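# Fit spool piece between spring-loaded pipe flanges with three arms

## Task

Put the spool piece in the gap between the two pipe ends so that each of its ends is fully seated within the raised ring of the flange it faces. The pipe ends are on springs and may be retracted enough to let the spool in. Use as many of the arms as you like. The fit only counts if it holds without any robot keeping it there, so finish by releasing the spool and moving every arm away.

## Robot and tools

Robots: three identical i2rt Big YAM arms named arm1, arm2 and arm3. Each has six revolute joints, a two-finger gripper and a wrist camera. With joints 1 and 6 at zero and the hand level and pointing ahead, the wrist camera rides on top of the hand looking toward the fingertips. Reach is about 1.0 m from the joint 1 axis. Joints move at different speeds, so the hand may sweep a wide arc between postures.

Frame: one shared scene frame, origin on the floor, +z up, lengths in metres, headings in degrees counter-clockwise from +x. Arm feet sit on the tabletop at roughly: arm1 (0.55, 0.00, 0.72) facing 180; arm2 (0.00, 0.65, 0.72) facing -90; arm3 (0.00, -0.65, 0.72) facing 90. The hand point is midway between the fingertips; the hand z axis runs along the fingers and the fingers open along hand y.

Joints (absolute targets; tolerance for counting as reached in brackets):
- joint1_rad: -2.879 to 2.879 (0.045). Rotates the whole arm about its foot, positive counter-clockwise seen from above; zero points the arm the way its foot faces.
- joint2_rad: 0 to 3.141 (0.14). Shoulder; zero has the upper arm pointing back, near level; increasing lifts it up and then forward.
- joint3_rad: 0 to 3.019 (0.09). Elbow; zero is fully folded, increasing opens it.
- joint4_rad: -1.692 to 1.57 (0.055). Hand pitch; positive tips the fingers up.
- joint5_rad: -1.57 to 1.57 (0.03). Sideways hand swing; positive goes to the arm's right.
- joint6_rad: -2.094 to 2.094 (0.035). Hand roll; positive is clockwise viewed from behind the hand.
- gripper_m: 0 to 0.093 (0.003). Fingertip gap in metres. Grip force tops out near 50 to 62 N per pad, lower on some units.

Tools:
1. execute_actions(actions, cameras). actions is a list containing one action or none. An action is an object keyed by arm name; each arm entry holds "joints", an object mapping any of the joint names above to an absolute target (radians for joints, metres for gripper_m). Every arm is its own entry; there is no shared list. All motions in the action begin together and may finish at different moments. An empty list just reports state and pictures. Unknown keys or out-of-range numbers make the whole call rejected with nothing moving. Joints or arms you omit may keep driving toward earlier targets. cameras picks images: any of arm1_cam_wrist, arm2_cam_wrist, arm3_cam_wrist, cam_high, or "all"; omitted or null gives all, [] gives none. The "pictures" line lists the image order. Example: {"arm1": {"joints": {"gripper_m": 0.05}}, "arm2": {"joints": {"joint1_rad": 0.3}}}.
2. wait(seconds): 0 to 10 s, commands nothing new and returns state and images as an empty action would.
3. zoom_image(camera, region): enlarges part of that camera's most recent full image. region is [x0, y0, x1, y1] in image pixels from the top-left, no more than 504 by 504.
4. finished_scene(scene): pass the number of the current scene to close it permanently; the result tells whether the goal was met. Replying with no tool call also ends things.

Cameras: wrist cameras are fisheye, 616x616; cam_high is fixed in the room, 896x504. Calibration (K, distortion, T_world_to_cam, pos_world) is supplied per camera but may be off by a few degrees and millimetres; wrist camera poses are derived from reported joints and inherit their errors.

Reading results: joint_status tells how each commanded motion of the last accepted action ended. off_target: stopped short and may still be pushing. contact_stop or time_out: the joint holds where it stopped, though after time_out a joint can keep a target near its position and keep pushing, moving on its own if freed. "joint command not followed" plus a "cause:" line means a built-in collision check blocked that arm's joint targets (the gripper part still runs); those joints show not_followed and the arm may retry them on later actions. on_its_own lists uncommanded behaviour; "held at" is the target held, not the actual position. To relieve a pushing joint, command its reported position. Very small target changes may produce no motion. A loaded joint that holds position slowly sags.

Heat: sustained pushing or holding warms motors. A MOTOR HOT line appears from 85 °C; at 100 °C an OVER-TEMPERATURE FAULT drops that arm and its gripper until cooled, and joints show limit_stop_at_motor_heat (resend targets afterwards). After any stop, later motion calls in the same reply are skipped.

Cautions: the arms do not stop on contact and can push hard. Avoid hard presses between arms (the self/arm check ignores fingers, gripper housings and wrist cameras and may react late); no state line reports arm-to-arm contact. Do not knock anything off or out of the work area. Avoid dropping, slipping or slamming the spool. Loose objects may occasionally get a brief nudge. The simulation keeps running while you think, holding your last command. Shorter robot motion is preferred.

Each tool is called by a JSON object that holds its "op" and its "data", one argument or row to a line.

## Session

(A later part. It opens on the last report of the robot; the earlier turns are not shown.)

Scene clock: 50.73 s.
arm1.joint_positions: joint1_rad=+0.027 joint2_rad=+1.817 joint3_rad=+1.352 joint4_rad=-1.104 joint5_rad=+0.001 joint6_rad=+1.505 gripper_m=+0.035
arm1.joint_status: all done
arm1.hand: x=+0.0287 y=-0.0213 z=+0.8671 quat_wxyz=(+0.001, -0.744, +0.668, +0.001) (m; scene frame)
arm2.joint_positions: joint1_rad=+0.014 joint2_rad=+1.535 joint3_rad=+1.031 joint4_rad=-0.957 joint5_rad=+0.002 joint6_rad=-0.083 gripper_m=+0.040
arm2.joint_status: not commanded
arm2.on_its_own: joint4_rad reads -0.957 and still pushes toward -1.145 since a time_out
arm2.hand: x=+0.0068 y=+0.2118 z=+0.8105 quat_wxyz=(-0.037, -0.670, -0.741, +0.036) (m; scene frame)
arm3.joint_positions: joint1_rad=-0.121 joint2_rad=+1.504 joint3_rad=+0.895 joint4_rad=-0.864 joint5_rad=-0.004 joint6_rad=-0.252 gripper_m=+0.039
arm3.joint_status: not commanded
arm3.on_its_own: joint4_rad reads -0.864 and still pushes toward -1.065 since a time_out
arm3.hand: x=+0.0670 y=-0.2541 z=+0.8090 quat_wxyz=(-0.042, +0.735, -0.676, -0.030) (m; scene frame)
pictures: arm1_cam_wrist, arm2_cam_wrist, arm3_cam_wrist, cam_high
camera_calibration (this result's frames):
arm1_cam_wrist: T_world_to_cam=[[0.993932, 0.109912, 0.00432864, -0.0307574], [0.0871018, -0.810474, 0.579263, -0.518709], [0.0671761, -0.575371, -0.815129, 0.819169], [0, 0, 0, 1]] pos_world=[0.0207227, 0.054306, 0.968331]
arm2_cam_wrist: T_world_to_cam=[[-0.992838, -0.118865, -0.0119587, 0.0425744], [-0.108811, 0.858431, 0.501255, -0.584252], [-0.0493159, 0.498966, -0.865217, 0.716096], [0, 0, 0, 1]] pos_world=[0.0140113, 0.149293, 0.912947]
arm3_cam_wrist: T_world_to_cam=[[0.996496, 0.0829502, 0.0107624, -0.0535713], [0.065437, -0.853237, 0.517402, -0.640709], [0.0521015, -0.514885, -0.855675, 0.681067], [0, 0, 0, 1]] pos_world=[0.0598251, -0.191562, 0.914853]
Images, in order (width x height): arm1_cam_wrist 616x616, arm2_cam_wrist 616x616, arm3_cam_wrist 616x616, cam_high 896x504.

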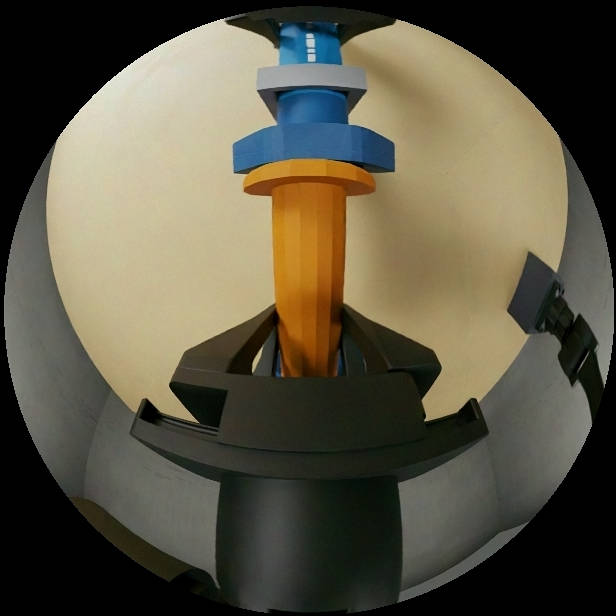

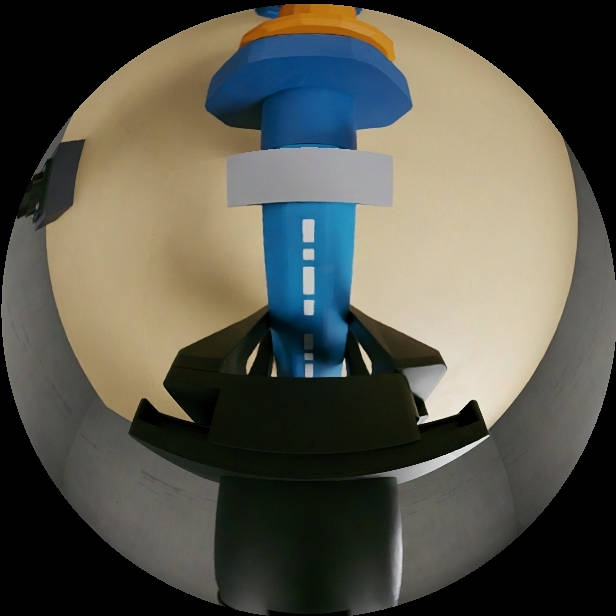

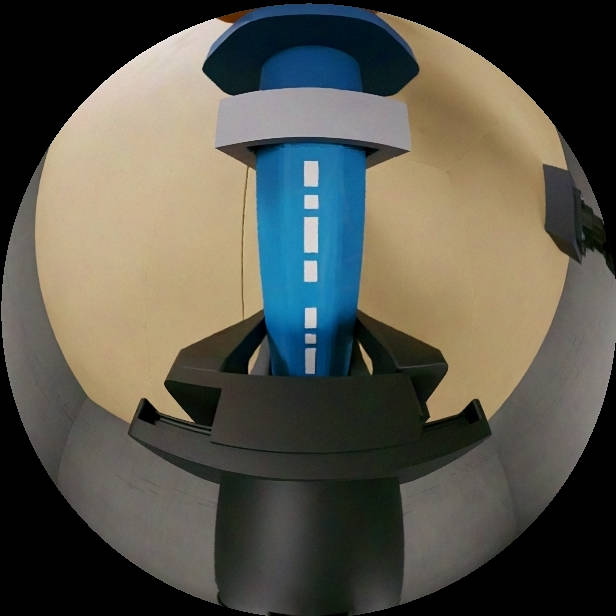

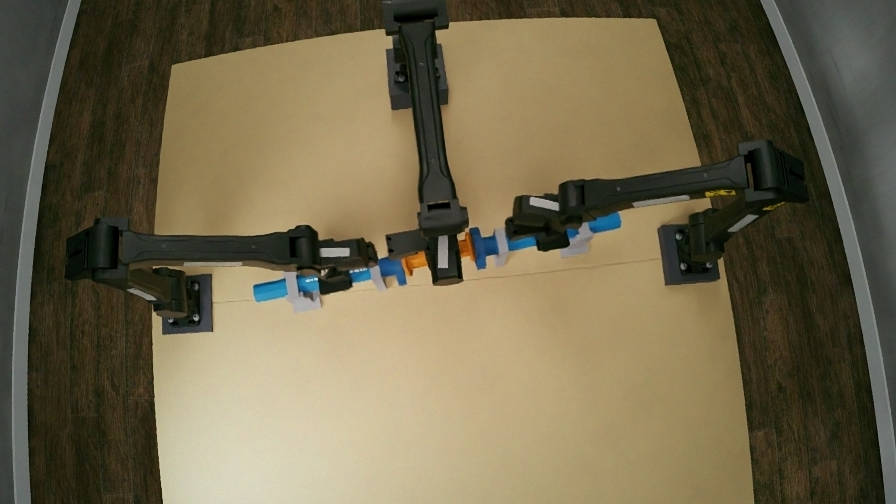

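{"op": "execute_actions", "data": {
  "actions": [
    {"arm1":{"joints":{"joint2_rad":1.845,"joint3_rad":1.335,"joint4_rad":-1.04}}}
  ]
}}

Scene clock: 51.87 s.
arm1.joint_positions: joint1_rad=+0.027 joint2_rad=+1.840 joint3_rad=+1.330 joint4_rad=-1.048 joint5_rad=+0.000 joint6_rad=+1.505 gripper_m=+0.035
arm1.joint_status: all done
arm1.hand: x=+0.0259 y=-0.0215 z=+0.8481 quat_wxyz=(-0.003, -0.744, +0.668, +0.004) (m; scene frame)
arm2.joint_positions: joint1_rad=+0.014 joint2_rad=+1.535 joint3_rad=+1.031 joint4_rad=-0.957 joint5_rad=+0.002 joint6_rad=-0.083 gripper_m=+0.040
arm2.joint_status: not commanded
arm2.on_its_own: joint4_rad reads -0.957 and still pushes toward -1.145 since a time_out
arm2.hand: x=+0.0068 y=+0.2118 z=+0.8105 quat_wxyz=(-0.037, -0.670, -0.741, +0.036) (m; scene frame)
arm3.joint_positions: joint1_rad=-0.121 joint2_rad=+1.504 joint3_rad=+0.895 joint4_rad=-0.864 joint5_rad=-0.004 joint6_rad=-0.252 gripper_m=+0.039
arm3.joint_status: not commanded
arm3.on_its_own: joint4_rad reads -0.864 and still pushes toward -1.065 since a time_out
arm3.hand: x=+0.0670 y=-0.2541 z=+0.8090 quat_wxyz=(-0.042, +0.735, -0.676, -0.030) (m; scene frame)
pictures: arm1_cam_wrist, arm2_cam_wrist, arm3_cam_wrist, cam_high
camera_calibration (this result's frames):
arm1_cam_wrist: T_world_to_cam=[[0.993916, 0.109931, -0.00676034, -0.0185253], [0.0935028, -0.809762, 0.579261, -0.507815], [0.0582045, -0.576369, -0.815114, 0.803976], [0, 0, 0, 1]] pos_world=[0.0190998, 0.0542134, 0.949365]
arm2_cam_wrist: T_world_to_cam=[[-0.992838, -0.118865, -0.0119587, 0.0425744], [-0.108811, 0.858431, 0.501255, -0.584252], [-0.0493159, 0.498966, -0.865217, 0.716096], [0, 0, 0, 1]] pos_world=[0.0140113, 0.149293, 0.912947]
arm3_cam_wrist: T_world_to_cam=[[0.996496, 0.0829502, 0.0107624, -0.0535713], [0.065437, -0.853237, 0.517402, -0.640709], [0.0521015, -0.514885, -0.855675, 0.681067], [0, 0, 0, 1]] pos_world=[0.0598251, -0.191562, 0.914853]
Images, in order (width x height): arm1_cam_wrist 616x616, arm2_cam_wrist 616x616, arm3_cam_wrist 616x616, cam_high 896x504.

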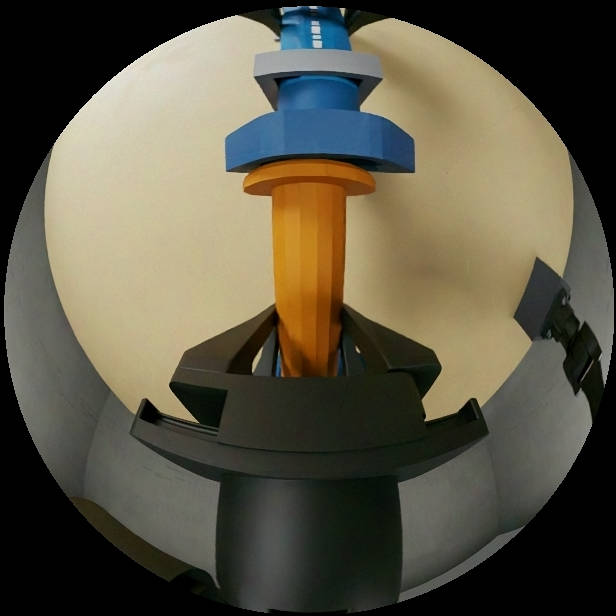

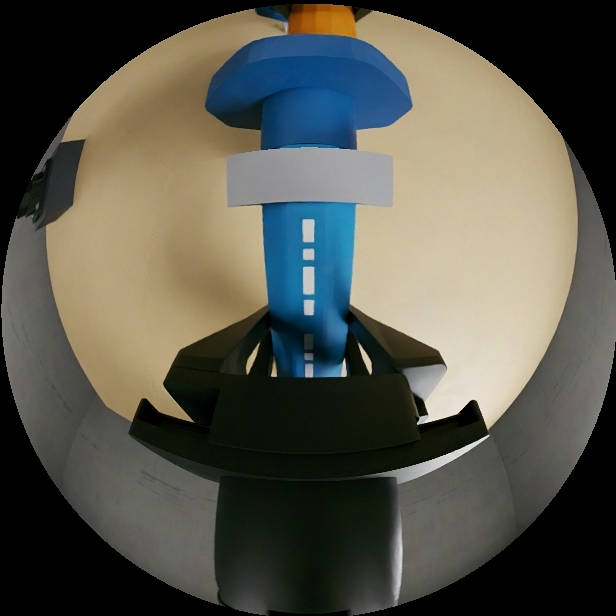

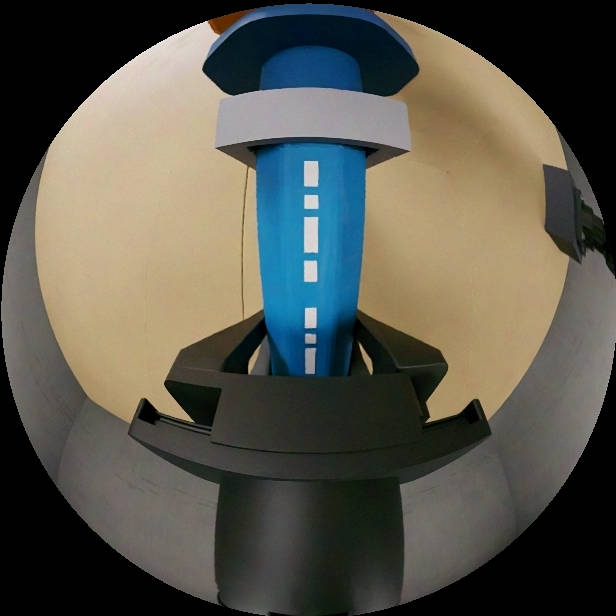

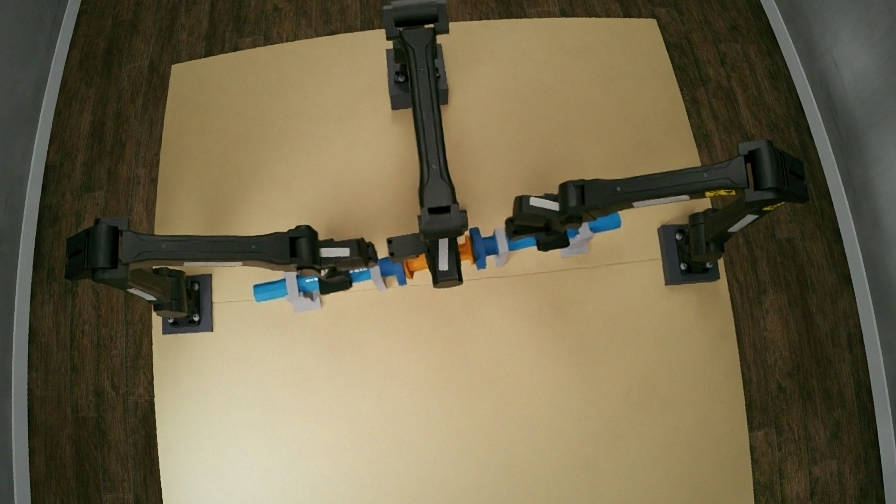

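{"op": "execute_actions", "data": {
  "actions": [
    {"arm1":{"joints":{"joint2_rad":1.876,"joint3_rad":1.302,"joint4_rad":-0.983}}}
  ]
}}

{"op": "zoom_image", "data": {
  "camera": "arm1_cam_wrist",
  "region": [190,60,450,260]
}}

{"op": "zoom_image", "data": {
  "camera": "cam_high",
  "region": [360,200,530,310]
}}

Scene clock: 53.33 s.
arm1.joint_positions: joint1_rad=+0.027 joint2_rad=+1.876 joint3_rad=+1.296 joint4_rad=-0.991 joint5_rad=+0.000 joint6_rad=+1.505 gripper_m=+0.035
arm1.joint_status: all done
arm1.hand: x=+0.0307 y=-0.0213 z=+0.8188 quat_wxyz=(+0.002, -0.744, +0.668, +0.000) (m; scene frame)
arm2.joint_positions: joint1_rad=+0.014 joint2_rad=+1.535 joint3_rad=+1.031 joint4_rad=-0.957 joint5_rad=+0.002 joint6_rad=-0.083 gripper_m=+0.040
arm2.joint_status: not commanded
arm2.on_its_own: joint4_rad reads -0.957 and still pushes toward -1.145 since a time_out
arm2.hand: x=+0.0068 y=+0.2118 z=+0.8105 quat_wxyz=(-0.037, -0.670, -0.741, +0.036) (m; scene frame)
arm3.joint_positions: joint1_rad=-0.121 joint2_rad=+1.504 joint3_rad=+0.895 joint4_rad=-0.864 joint5_rad=-0.004 joint6_rad=-0.252 gripper_m=+0.039
arm3.joint_status: not commanded
arm3.on_its_own: joint4_rad reads -0.864 and still pushes toward -1.065 since a time_out
arm3.hand: x=+0.0670 y=-0.2541 z=+0.8090 quat_wxyz=(-0.042, +0.735, -0.676, -0.030) (m; scene frame)
pictures: arm1_cam_wrist, arm2_cam_wrist, arm3_cam_wrist, cam_high
camera_calibration (this result's frames):
arm1_cam_wrist: T_world_to_cam=[[0.993922, 0.109911, 0.00617954, -0.0340812], [0.0859752, -0.810079, 0.579983, -0.491456], [0.0687525, -0.575927, -0.814605, 0.779224], [0, 0, 0, 1]] pos_world=[0.0225535, 0.054404, 0.920007]
arm2_cam_wrist: T_world_to_cam=[[-0.992838, -0.118865, -0.0119587, 0.0425744], [-0.108811, 0.858431, 0.501255, -0.584252], [-0.0493159, 0.498966, -0.865217, 0.716096], [0, 0, 0, 1]] pos_world=[0.0140113, 0.149293, 0.912947]
arm3_cam_wrist: T_world_to_cam=[[0.996496, 0.0829502, 0.0107624, -0.0535713], [0.065437, -0.853237, 0.517402, -0.640709], [0.0521015, -0.514885, -0.855675, 0.681067], [0, 0, 0, 1]] pos_world=[0.0598251, -0.191562, 0.914853]
Images, in order (width x height): arm1_cam_wrist 616x616, arm2_cam_wrist 616x616, arm3_cam_wrist 616x616, cam_high 896x504.

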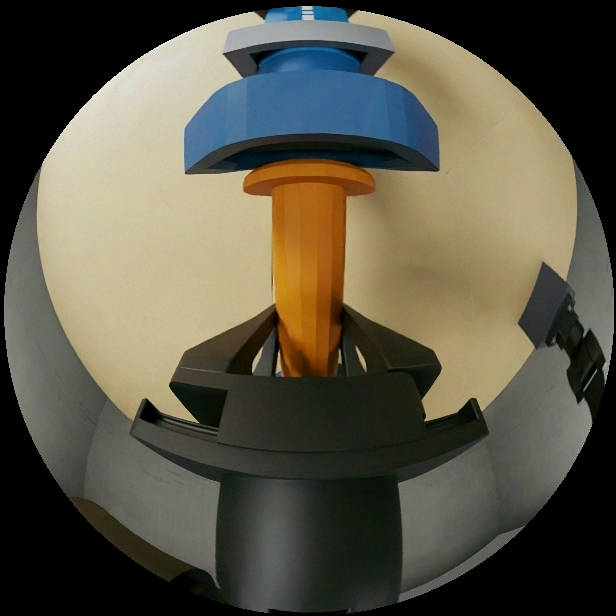

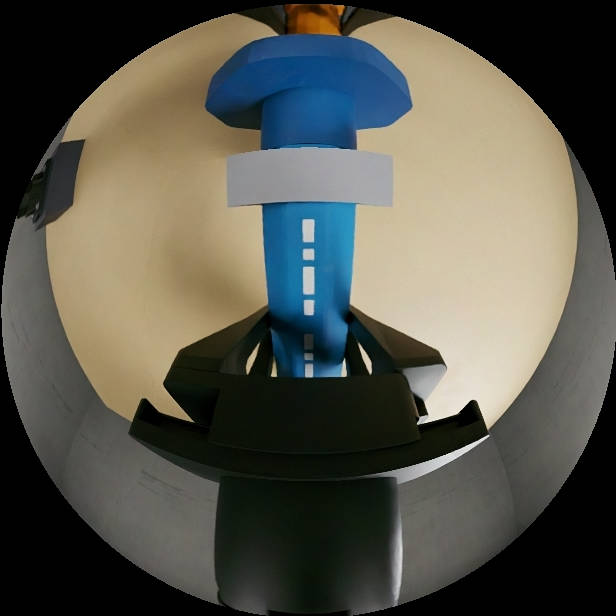

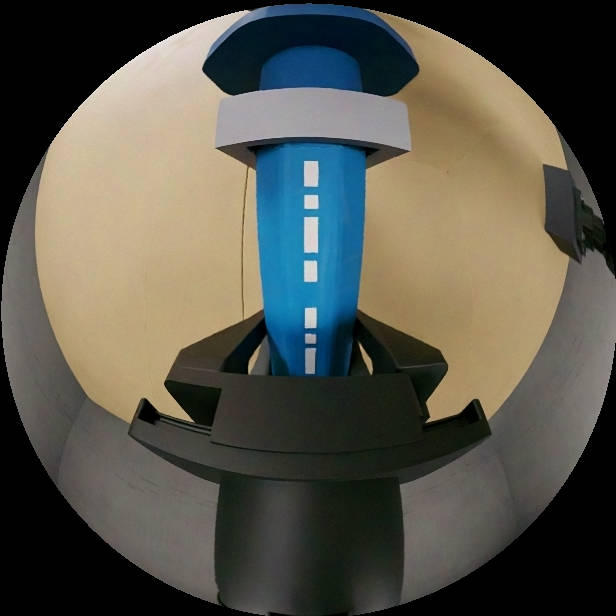

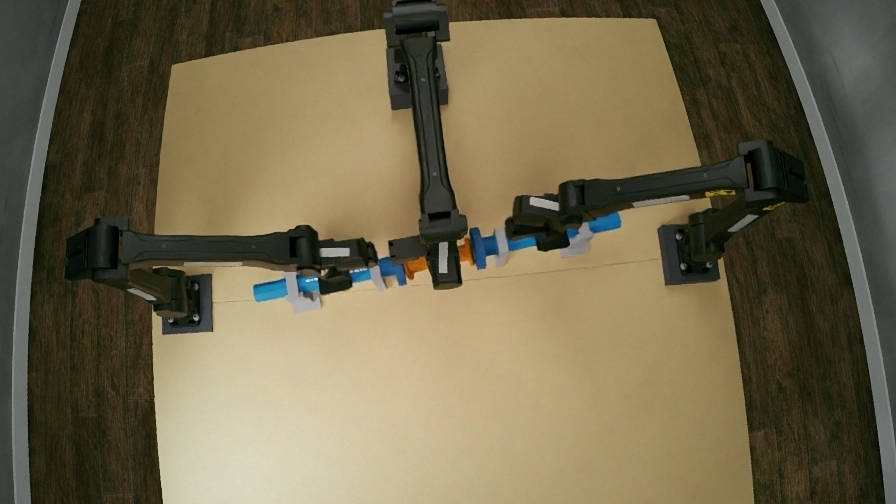

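Region (190, 60, 450, 260) of arm1_cam_wrist's 616x616 image, scaled by 1.938, with more detail than that image has; it fills the top 388 rows of this view, and the rest is white.

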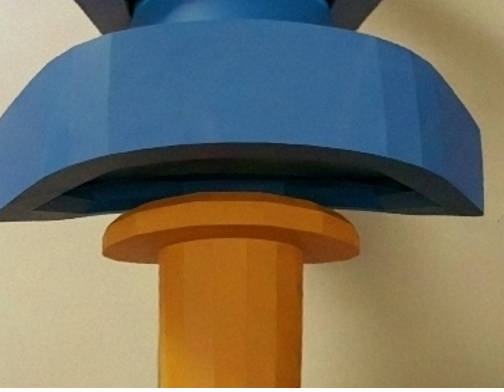

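Region (360, 200, 530, 310) of cam_high's 896x504 image, scaled by 2.965, with more detail than that image has; it fills the top 326 rows of this view, and the rest is white.

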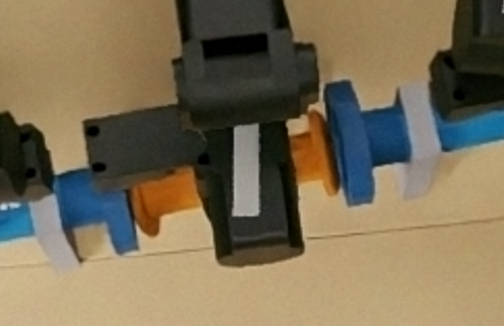

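{"op": "zoom_image", "data": {
  "camera": "arm1_cam_wrist",
  "region": [240,150,380,330]
}}

{"op": "zoom_image", "data": {
  "camera": "arm3_cam_wrist",
  "region": [190,0,430,100]
}}

{"op": "zoom_image", "data": {
  "camera": "arm2_cam_wrist",
  "region": [190,0,430,100]
}}

Region (240, 150, 380, 330) of arm1_cam_wrist's 616x616 image, scaled by 2.800, with more detail than that image has.

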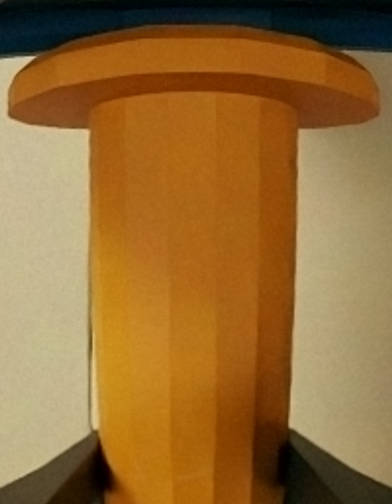

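Region (190, 0, 430, 100) of arm3_cam_wrist's 616x616 image, scaled by 2.100, with more detail than that image has; it fills the top 210 rows of this view, and the rest is white.

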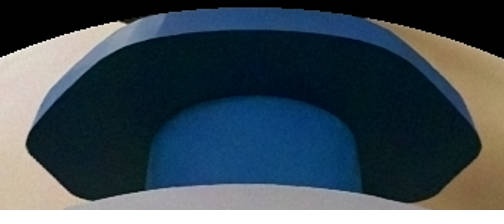

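Region (190, 0, 430, 100) of arm2_cam_wrist's 616x616 image, scaled by 2.100, with more detail than that image has; it fills the top 210 rows of this view, and the rest is white.

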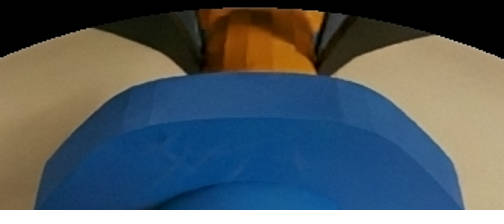

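{"op": "execute_actions", "data": {
  "actions": [
    {"arm1":{"joints":{"joint2_rad":1.755,"joint3_rad":1.445,"joint4_rad":-1.235}}}
  ],
  "cameras": ["cam_high"]
}}

Scene clock: 60.17 s.
arm1.joint_positions: joint1_rad=+0.027 joint2_rad=+1.748 joint3_rad=+1.412 joint4_rad=-1.228 joint5_rad=+0.000 joint6_rad=+1.505 gripper_m=+0.035
arm1.joint_status: all done
arm1.hand: x=+0.0323 y=-0.0214 z=+0.9226 quat_wxyz=(-0.001, -0.744, +0.668, +0.003) (m; scene frame)
arm2.joint_positions: joint1_rad=+0.014 joint2_rad=+1.535 joint3_rad=+1.031 joint4_rad=-0.957 joint5_rad=+0.002 joint6_rad=-0.083 gripper_m=+0.040
arm2.joint_status: not commanded
arm2.on_its_own: joint4_rad reads -0.957 and still pushes toward -1.145 since a time_out
arm2.hand: x=+0.0068 y=+0.2118 z=+0.8105 quat_wxyz=(-0.037, -0.670, -0.741, +0.036) (m; scene frame)
arm3.joint_positions: joint1_rad=-0.121 joint2_rad=+1.504 joint3_rad=+0.895 joint4_rad=-0.864 joint5_rad=-0.004 joint6_rad=-0.252 gripper_m=+0.039
arm3.joint_status: not commanded
arm3.on_its_own: joint4_rad reads -0.864 and still pushes toward -1.065 since a time_out
arm3.hand: x=+0.0670 y=-0.2541 z=+0.8090 quat_wxyz=(-0.042, +0.735, -0.676, -0.030) (m; scene frame)
pictures: cam_high
Images, in order (width x height): cam_high 896x504.

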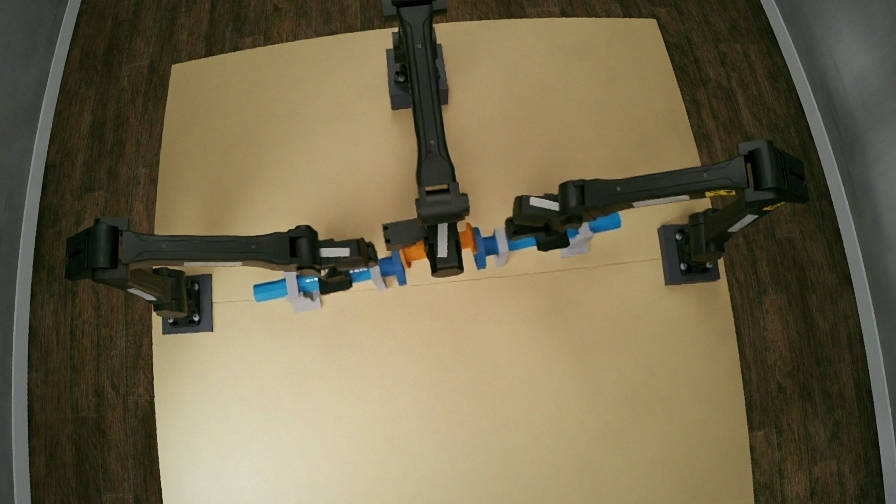

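{"op": "execute_actions", "data": {
  "actions": [
    {"arm1":{"joints":{"joint1_rad":0.10,"joint5_rad":0.21,"joint6_rad":1.576}}}
  ]
}}

Scene clock: 61.30 s.
arm1.joint_positions: joint1_rad=+0.104 joint2_rad=+1.748 joint3_rad=+1.412 joint4_rad=-1.228 joint5_rad=+0.206 joint6_rad=+1.566 gripper_m=+0.035
arm1.joint_status: all done
arm1.hand: x=+0.0313 y=-0.0266 z=+0.9262 quat_wxyz=(+0.067, -0.745, +0.658, +0.079) (m; scene frame)
arm2.joint_positions: joint1_rad=+0.014 joint2_rad=+1.535 joint3_rad=+1.031 joint4_rad=-0.957 joint5_rad=+0.002 joint6_rad=-0.083 gripper_m=+0.040
arm2.joint_status: not commanded
arm2.on_its_own: joint4_rad reads -0.957 and still pushes toward -1.145 since a time_out
arm2.hand: x=+0.0068 y=+0.2118 z=+0.8105 quat_wxyz=(-0.037, -0.670, -0.741, +0.036) (m; scene frame)
arm3.joint_positions: joint1_rad=-0.121 joint2_rad=+1.504 joint3_rad=+0.895 joint4_rad=-0.864 joint5_rad=-0.004 joint6_rad=-0.252 gripper_m=+0.039
arm3.joint_status: not commanded
arm3.on_its_own: joint4_rad reads -0.864 and still pushes toward -1.065 since a time_out
arm3.hand: x=+0.0670 y=-0.2541 z=+0.8090 quat_wxyz=(-0.042, +0.735, -0.676, -0.030) (m; scene frame)
pictures: arm1_cam_wrist, arm2_cam_wrist, arm3_cam_wrist, cam_high
camera_calibration (this result's frames):
arm1_cam_wrist: T_world_to_cam=[[0.992062, 0.12575, -0.00035498, -0.0282241], [0.115297, -0.908462, 0.401751, -0.396516], [0.0501977, -0.398603, -0.915749, 0.962568], [0, 0, 0, 1]] pos_world=[0.0253984, 0.0270119, 1.04076]
arm2_cam_wrist: T_world_to_cam=[[-0.992838, -0.118865, -0.0119587, 0.0425744], [-0.108811, 0.858431, 0.501255, -0.584252], [-0.0493159, 0.498966, -0.865217, 0.716096], [0, 0, 0, 1]] pos_world=[0.0140113, 0.149293, 0.912947]
arm3_cam_wrist: T_world_to_cam=[[0.996496, 0.0829502, 0.0107624, -0.0535713], [0.065437, -0.853237, 0.517402, -0.640709], [0.0521015, -0.514885, -0.855675, 0.681067], [0, 0, 0, 1]] pos_world=[0.0598251, -0.191562, 0.914853]
Images, in order (width x height): arm1_cam_wrist 616x616, arm2_cam_wrist 616x616, arm3_cam_wrist 616x616, cam_high 896x504.

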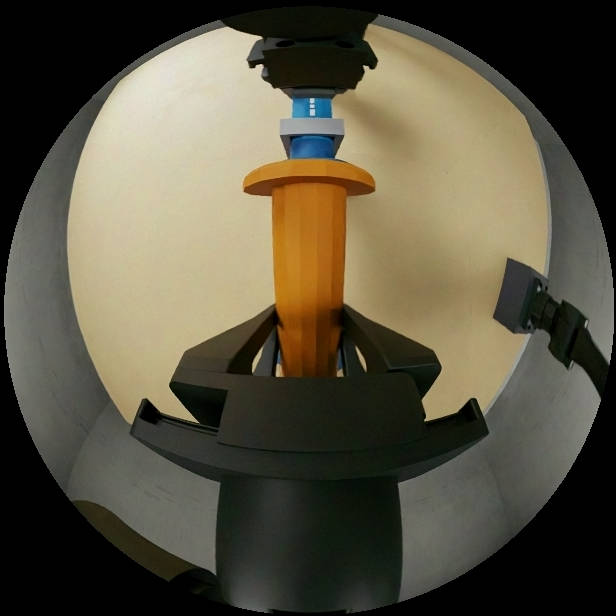

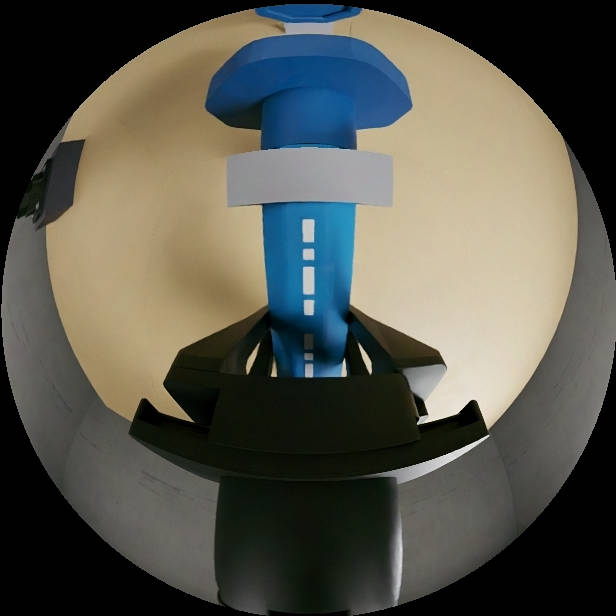

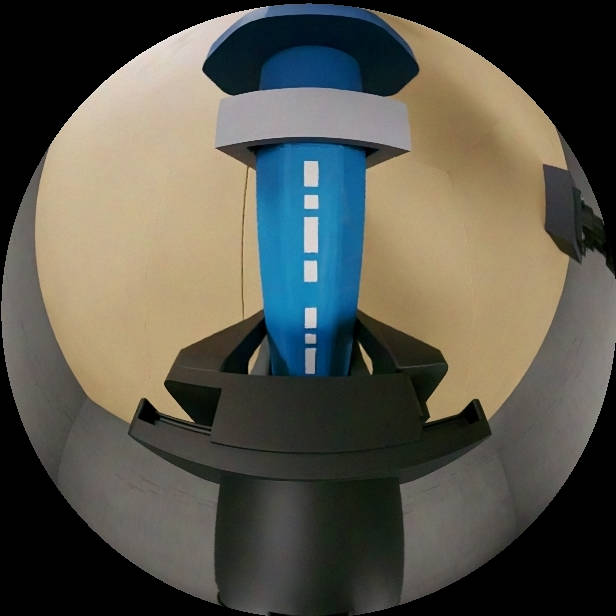

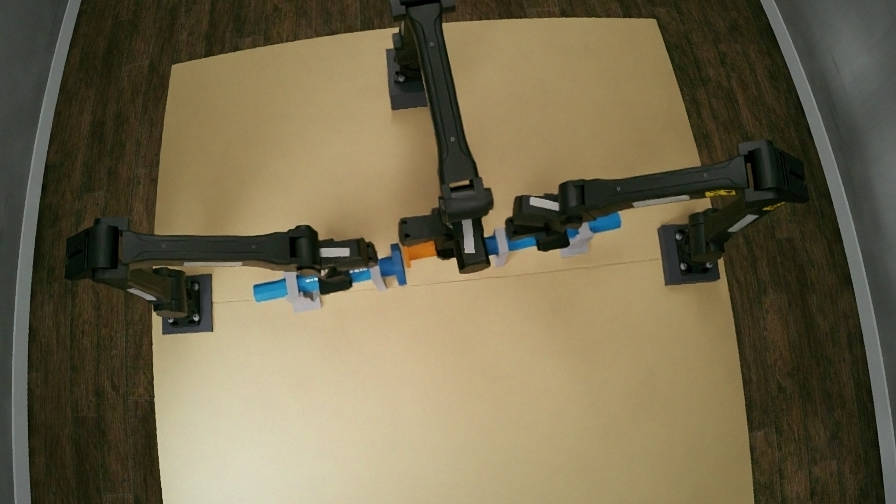

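{"op": "execute_actions", "data": {
  "actions": [
    {"arm1":{"joints":{"joint1_rad":0.088,"joint2_rad":1.78,"joint3_rad":1.395,"joint4_rad":-1.178}}}
  ],
  "cameras": ["arm1_cam_wrist","cam_high"]
}}

{"op": "zoom_image", "data": {
  "camera": "cam_high",
  "region": [360,200,530,310]
}}

Scene clock: 62.57 s.
arm1.joint_positions: joint1_rad=+0.100 joint2_rad=+1.778 joint3_rad=+1.389 joint4_rad=-1.186 joint5_rad=+0.206 joint6_rad=+1.567 gripper_m=+0.035
arm1.joint_status: all done
arm1.hand: x=+0.0304 y=-0.0242 z=+0.9031 quat_wxyz=(+0.071, -0.744, +0.660, +0.075) (m; scene frame)
arm2.joint_positions: joint1_rad=+0.014 joint2_rad=+1.535 joint3_rad=+1.031 joint4_rad=-0.957 joint5_rad=+0.002 joint6_rad=-0.083 gripper_m=+0.040
arm2.joint_status: not commanded
arm2.on_its_own: joint4_rad reads -0.957 and still pushes toward -1.145 since a time_out
arm2.hand: x=+0.0068 y=+0.2118 z=+0.8105 quat_wxyz=(-0.037, -0.670, -0.741, +0.036) (m; scene frame)
arm3.joint_positions: joint1_rad=-0.121 joint2_rad=+1.504 joint3_rad=+0.895 joint4_rad=-0.864 joint5_rad=-0.004 joint6_rad=-0.252 gripper_m=+0.039
arm3.joint_status: not commanded
arm3.on_its_own: joint4_rad reads -0.864 and still pushes toward -1.065 since a time_out
arm3.hand: x=+0.0670 y=-0.2541 z=+0.8090 quat_wxyz=(-0.042, +0.735, -0.676, -0.030) (m; scene frame)
pictures: arm1_cam_wrist, cam_high
camera_calibration (this result's frames):
arm1_cam_wrist: T_world_to_cam=[[0.992664, 0.120442, 0.0105465, -0.0376443], [0.106114, -0.90972, 0.401434, -0.384449], [0.0579441, -0.39737, -0.915827, 0.942306], [0, 0, 0, 1]] pos_world=[0.0235624, 0.0292376, 1.01772]
Images, in order (width x height): arm1_cam_wrist 616x616, cam_high 896x504.

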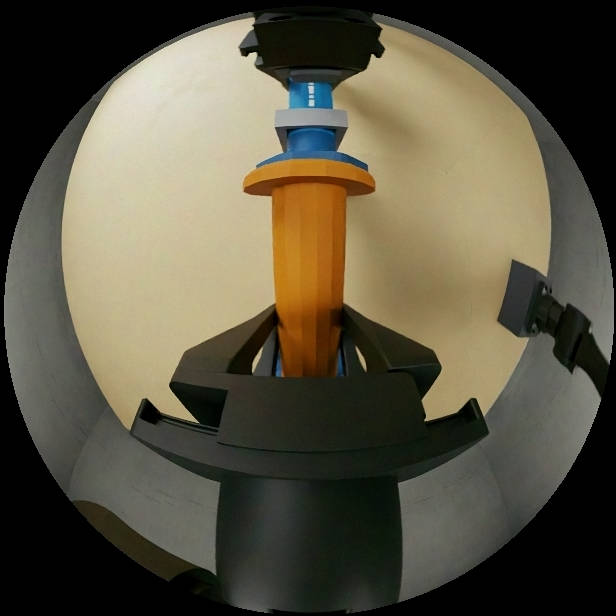

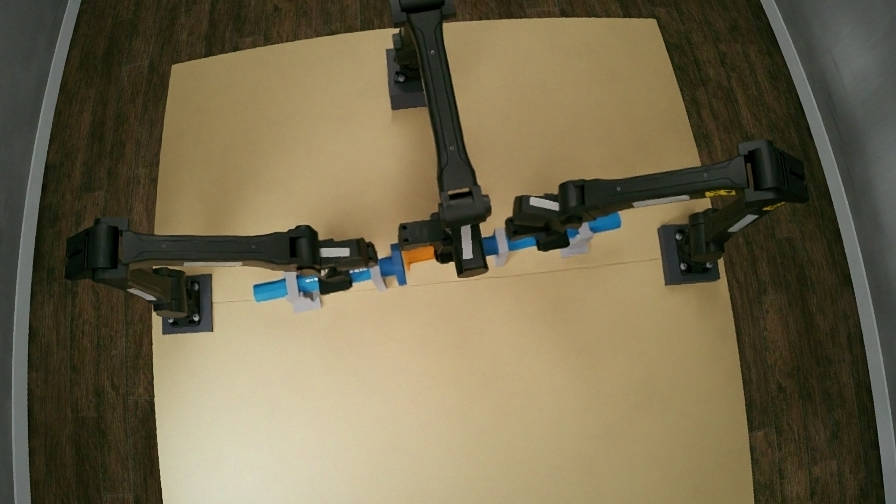

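Region (360, 200, 530, 310) of cam_high's 896x504 image, scaled by 2.965, with more detail than that image has; it fills the top 326 rows of this view, and the rest is white.

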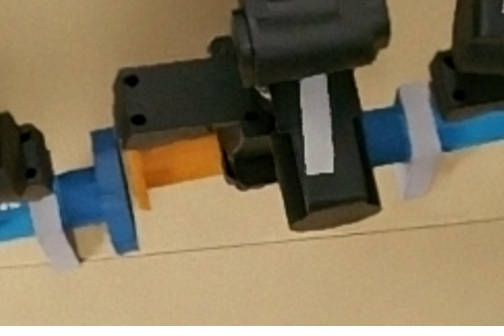

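{"op": "execute_actions", "data": {
  "actions": [
    {"arm1":{"joints":{"joint1_rad":0.081}}}
  ],
  "cameras": ["arm3_cam_wrist","arm2_cam_wrist","cam_high"]
}}

{"op": "zoom_image", "data": {
  "camera": "cam_high",
  "region": [360,200,530,310]
}}

Scene clock: 63.73 s.
arm1.joint_positions: joint1_rad=+0.092 joint2_rad=+1.778 joint3_rad=+1.389 joint4_rad=-1.186 joint5_rad=+0.206 joint6_rad=+1.567 gripper_m=+0.035
arm1.joint_status: all done
arm1.hand: x=+0.0302 y=-0.0202 z=+0.9031 quat_wxyz=(+0.071, -0.742, +0.663, +0.075) (m; scene frame)
arm2.joint_positions: joint1_rad=+0.014 joint2_rad=+1.535 joint3_rad=+1.031 joint4_rad=-0.957 joint5_rad=+0.002 joint6_rad=-0.083 gripper_m=+0.040
arm2.joint_status: not commanded
arm2.on_its_own: joint4_rad reads -0.957 and still pushes toward -1.145 since a time_out
arm2.hand: x=+0.0068 y=+0.2118 z=+0.8105 quat_wxyz=(-0.037, -0.670, -0.741, +0.036) (m; scene frame)
arm3.joint_positions: joint1_rad=-0.121 joint2_rad=+1.504 joint3_rad=+0.895 joint4_rad=-0.864 joint5_rad=-0.004 joint6_rad=-0.252 gripper_m=+0.039
arm3.joint_status: not commanded
arm3.on_its_own: joint4_rad reads -0.864 and still pushes toward -1.065 since a time_out
arm3.hand: x=+0.0670 y=-0.2541 z=+0.8090 quat_wxyz=(-0.042, +0.735, -0.676, -0.030) (m; scene frame)
pictures: arm2_cam_wrist, arm3_cam_wrist, cam_high
camera_calibration (this result's frames):
arm2_cam_wrist: T_world_to_cam=[[-0.992838, -0.118865, -0.0119587, 0.0425744], [-0.108811, 0.858431, 0.501255, -0.584252], [-0.0493159, 0.498966, -0.865217, 0.716096], [0, 0, 0, 1]] pos_world=[0.0140113, 0.149293, 0.912947]
arm3_cam_wrist: T_world_to_cam=[[0.996496, 0.0829502, 0.0107624, -0.0535713], [0.065437, -0.853237, 0.517402, -0.640709], [0.0521015, -0.514885, -0.855675, 0.681067], [0, 0, 0, 1]] pos_world=[0.0598251, -0.191562, 0.914853]
Images, in order (width x height): arm2_cam_wrist 616x616, arm3_cam_wrist 616x616, cam_high 896x504.

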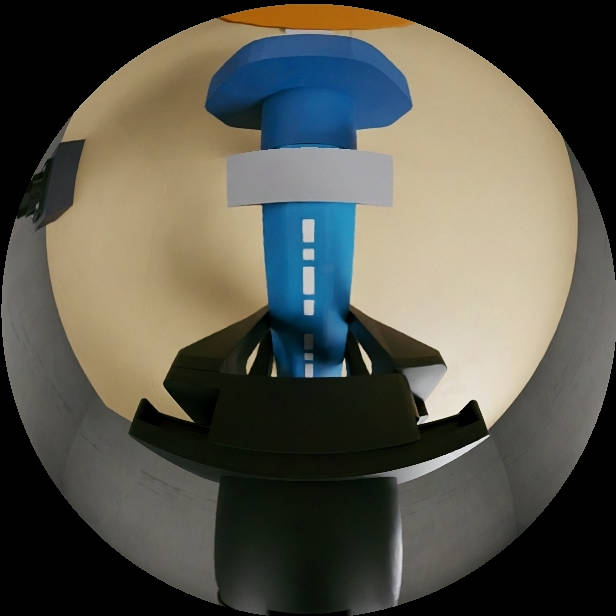

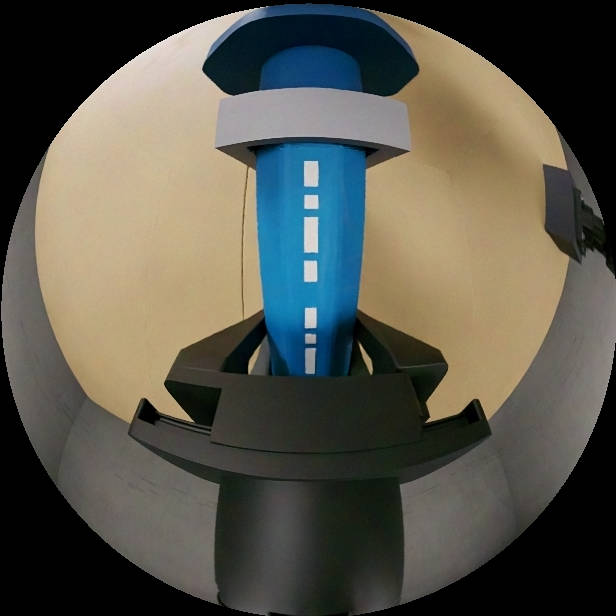

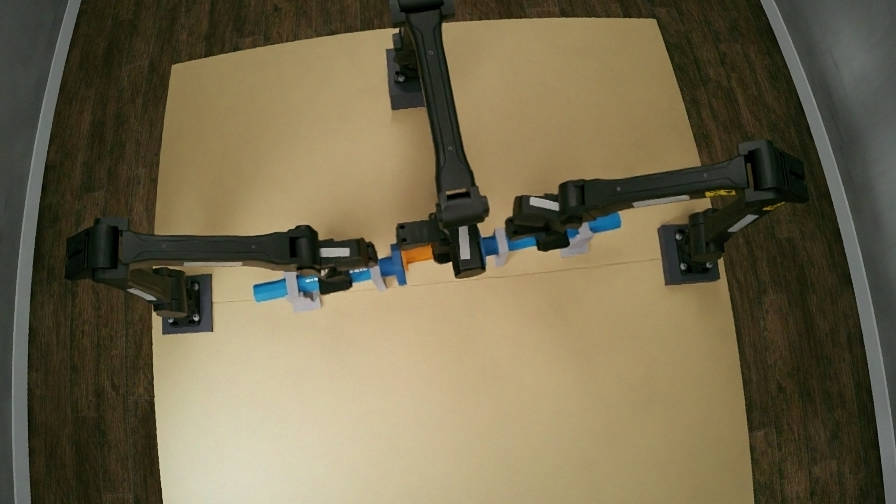

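Region (360, 200, 530, 310) of cam_high's 896x504 image, scaled by 2.965, with more detail than that image has; it fills the top 326 rows of this view, and the rest is white.

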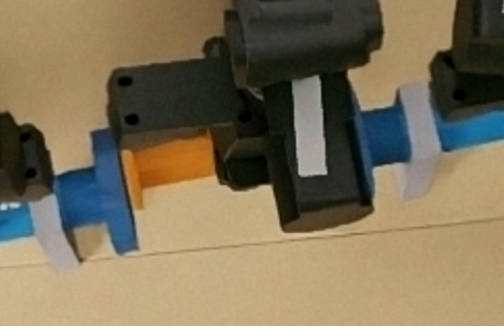

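{"op": "execute_actions", "data": {
  "actions": [
    {"arm1":{"joints":{"joint2_rad":1.816,"joint3_rad":1.365,"joint4_rad":-1.108}}}
  ]
}}

Scene clock: 64.93 s.
arm1.joint_positions: joint1_rad=+0.092 joint2_rad=+1.817 joint3_rad=+1.359 joint4_rad=-1.115 joint5_rad=+0.206 joint6_rad=+1.567 gripper_m=+0.035
arm1.joint_status: all done
arm1.hand: x=+0.0273 y=-0.0205 z=+0.8729 quat_wxyz=(+0.071, -0.742, +0.663, +0.075) (m; scene frame)
arm2.joint_positions: joint1_rad=+0.014 joint2_rad=+1.535 joint3_rad=+1.031 joint4_rad=-0.957 joint5_rad=+0.002 joint6_rad=-0.083 gripper_m=+0.040
arm2.joint_status: not commanded
arm2.on_its_own: joint4_rad reads -0.957 and still pushes toward -1.145 since a time_out
arm2.hand: x=+0.0068 y=+0.2118 z=+0.8105 quat_wxyz=(-0.037, -0.670, -0.741, +0.036) (m; scene frame)
arm3.joint_positions: joint1_rad=-0.121 joint2_rad=+1.504 joint3_rad=+0.895 joint4_rad=-0.864 joint5_rad=-0.004 joint6_rad=-0.252 gripper_m=+0.039
arm3.joint_status: not commanded
arm3.on_its_own: joint4_rad reads -0.864 and still pushes toward -1.065 since a time_out
arm3.hand: x=+0.0670 y=-0.2541 z=+0.8090 quat_wxyz=(-0.042, +0.735, -0.676, -0.030) (m; scene frame)
pictures: arm1_cam_wrist, arm2_cam_wrist, arm3_cam_wrist, cam_high
camera_calibration (this result's frames):
arm1_cam_wrist: T_world_to_cam=[[0.993558, 0.112866, 0.0101544, -0.0345115], [0.0993276, -0.910493, 0.401419, -0.368434], [0.0545521, -0.397824, -0.915838, 0.91634], [0, 0, 0, 1]] pos_world=[0.0208966, 0.0329806, 0.987466]
arm2_cam_wrist: T_world_to_cam=[[-0.992838, -0.118865, -0.0119587, 0.0425744], [-0.108811, 0.858431, 0.501255, -0.584252], [-0.0493159, 0.498966, -0.865217, 0.716096], [0, 0, 0, 1]] pos_world=[0.0140113, 0.149293, 0.912947]
arm3_cam_wrist: T_world_to_cam=[[0.996496, 0.0829502, 0.0107624, -0.0535713], [0.065437, -0.853237, 0.517402, -0.640709], [0.0521015, -0.514885, -0.855675, 0.681067], [0, 0, 0, 1]] pos_world=[0.0598251, -0.191562, 0.914853]
Images, in order (width x height): arm1_cam_wrist 616x616, arm2_cam_wrist 616x616, arm3_cam_wrist 616x616, cam_high 896x504.

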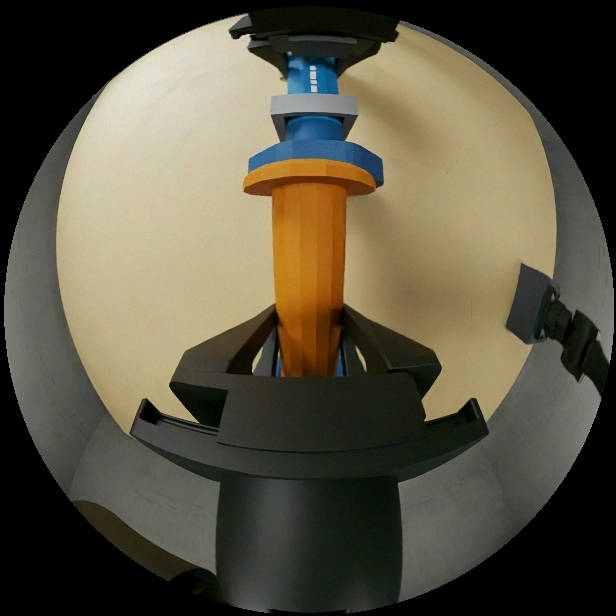

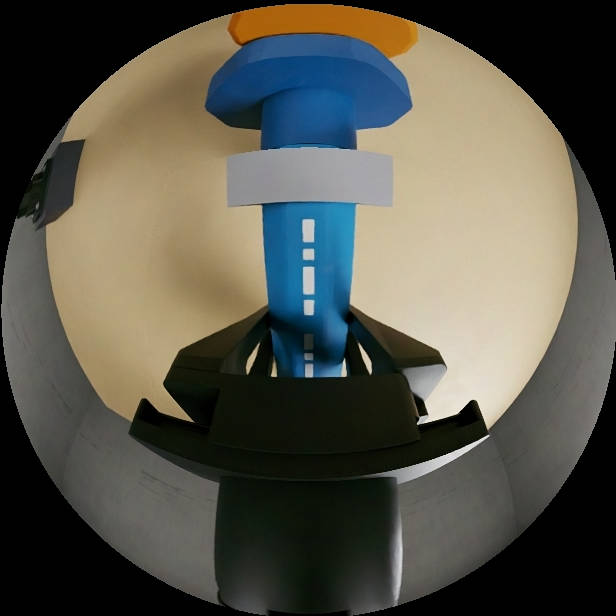

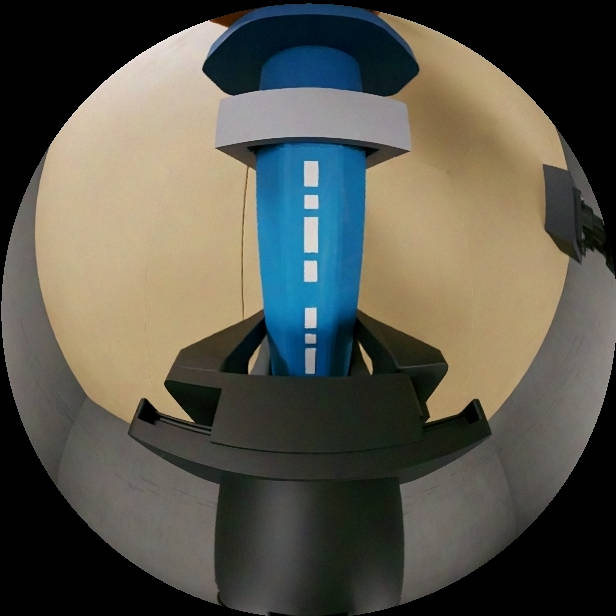

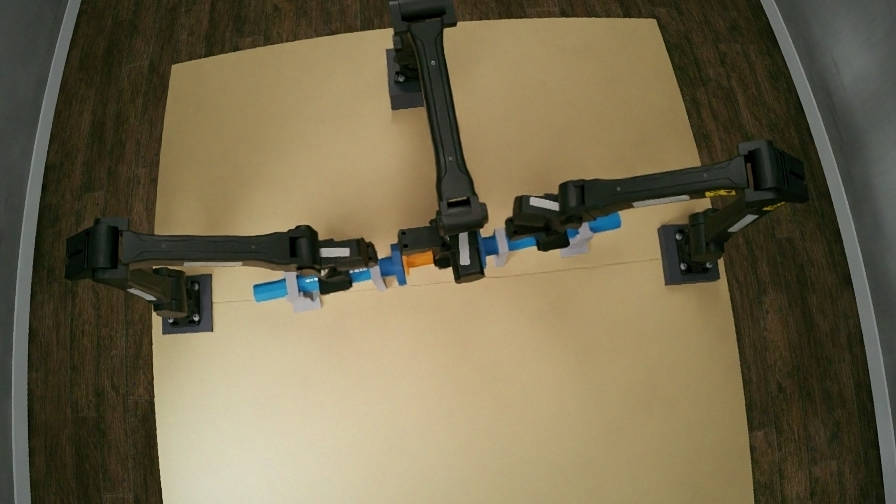

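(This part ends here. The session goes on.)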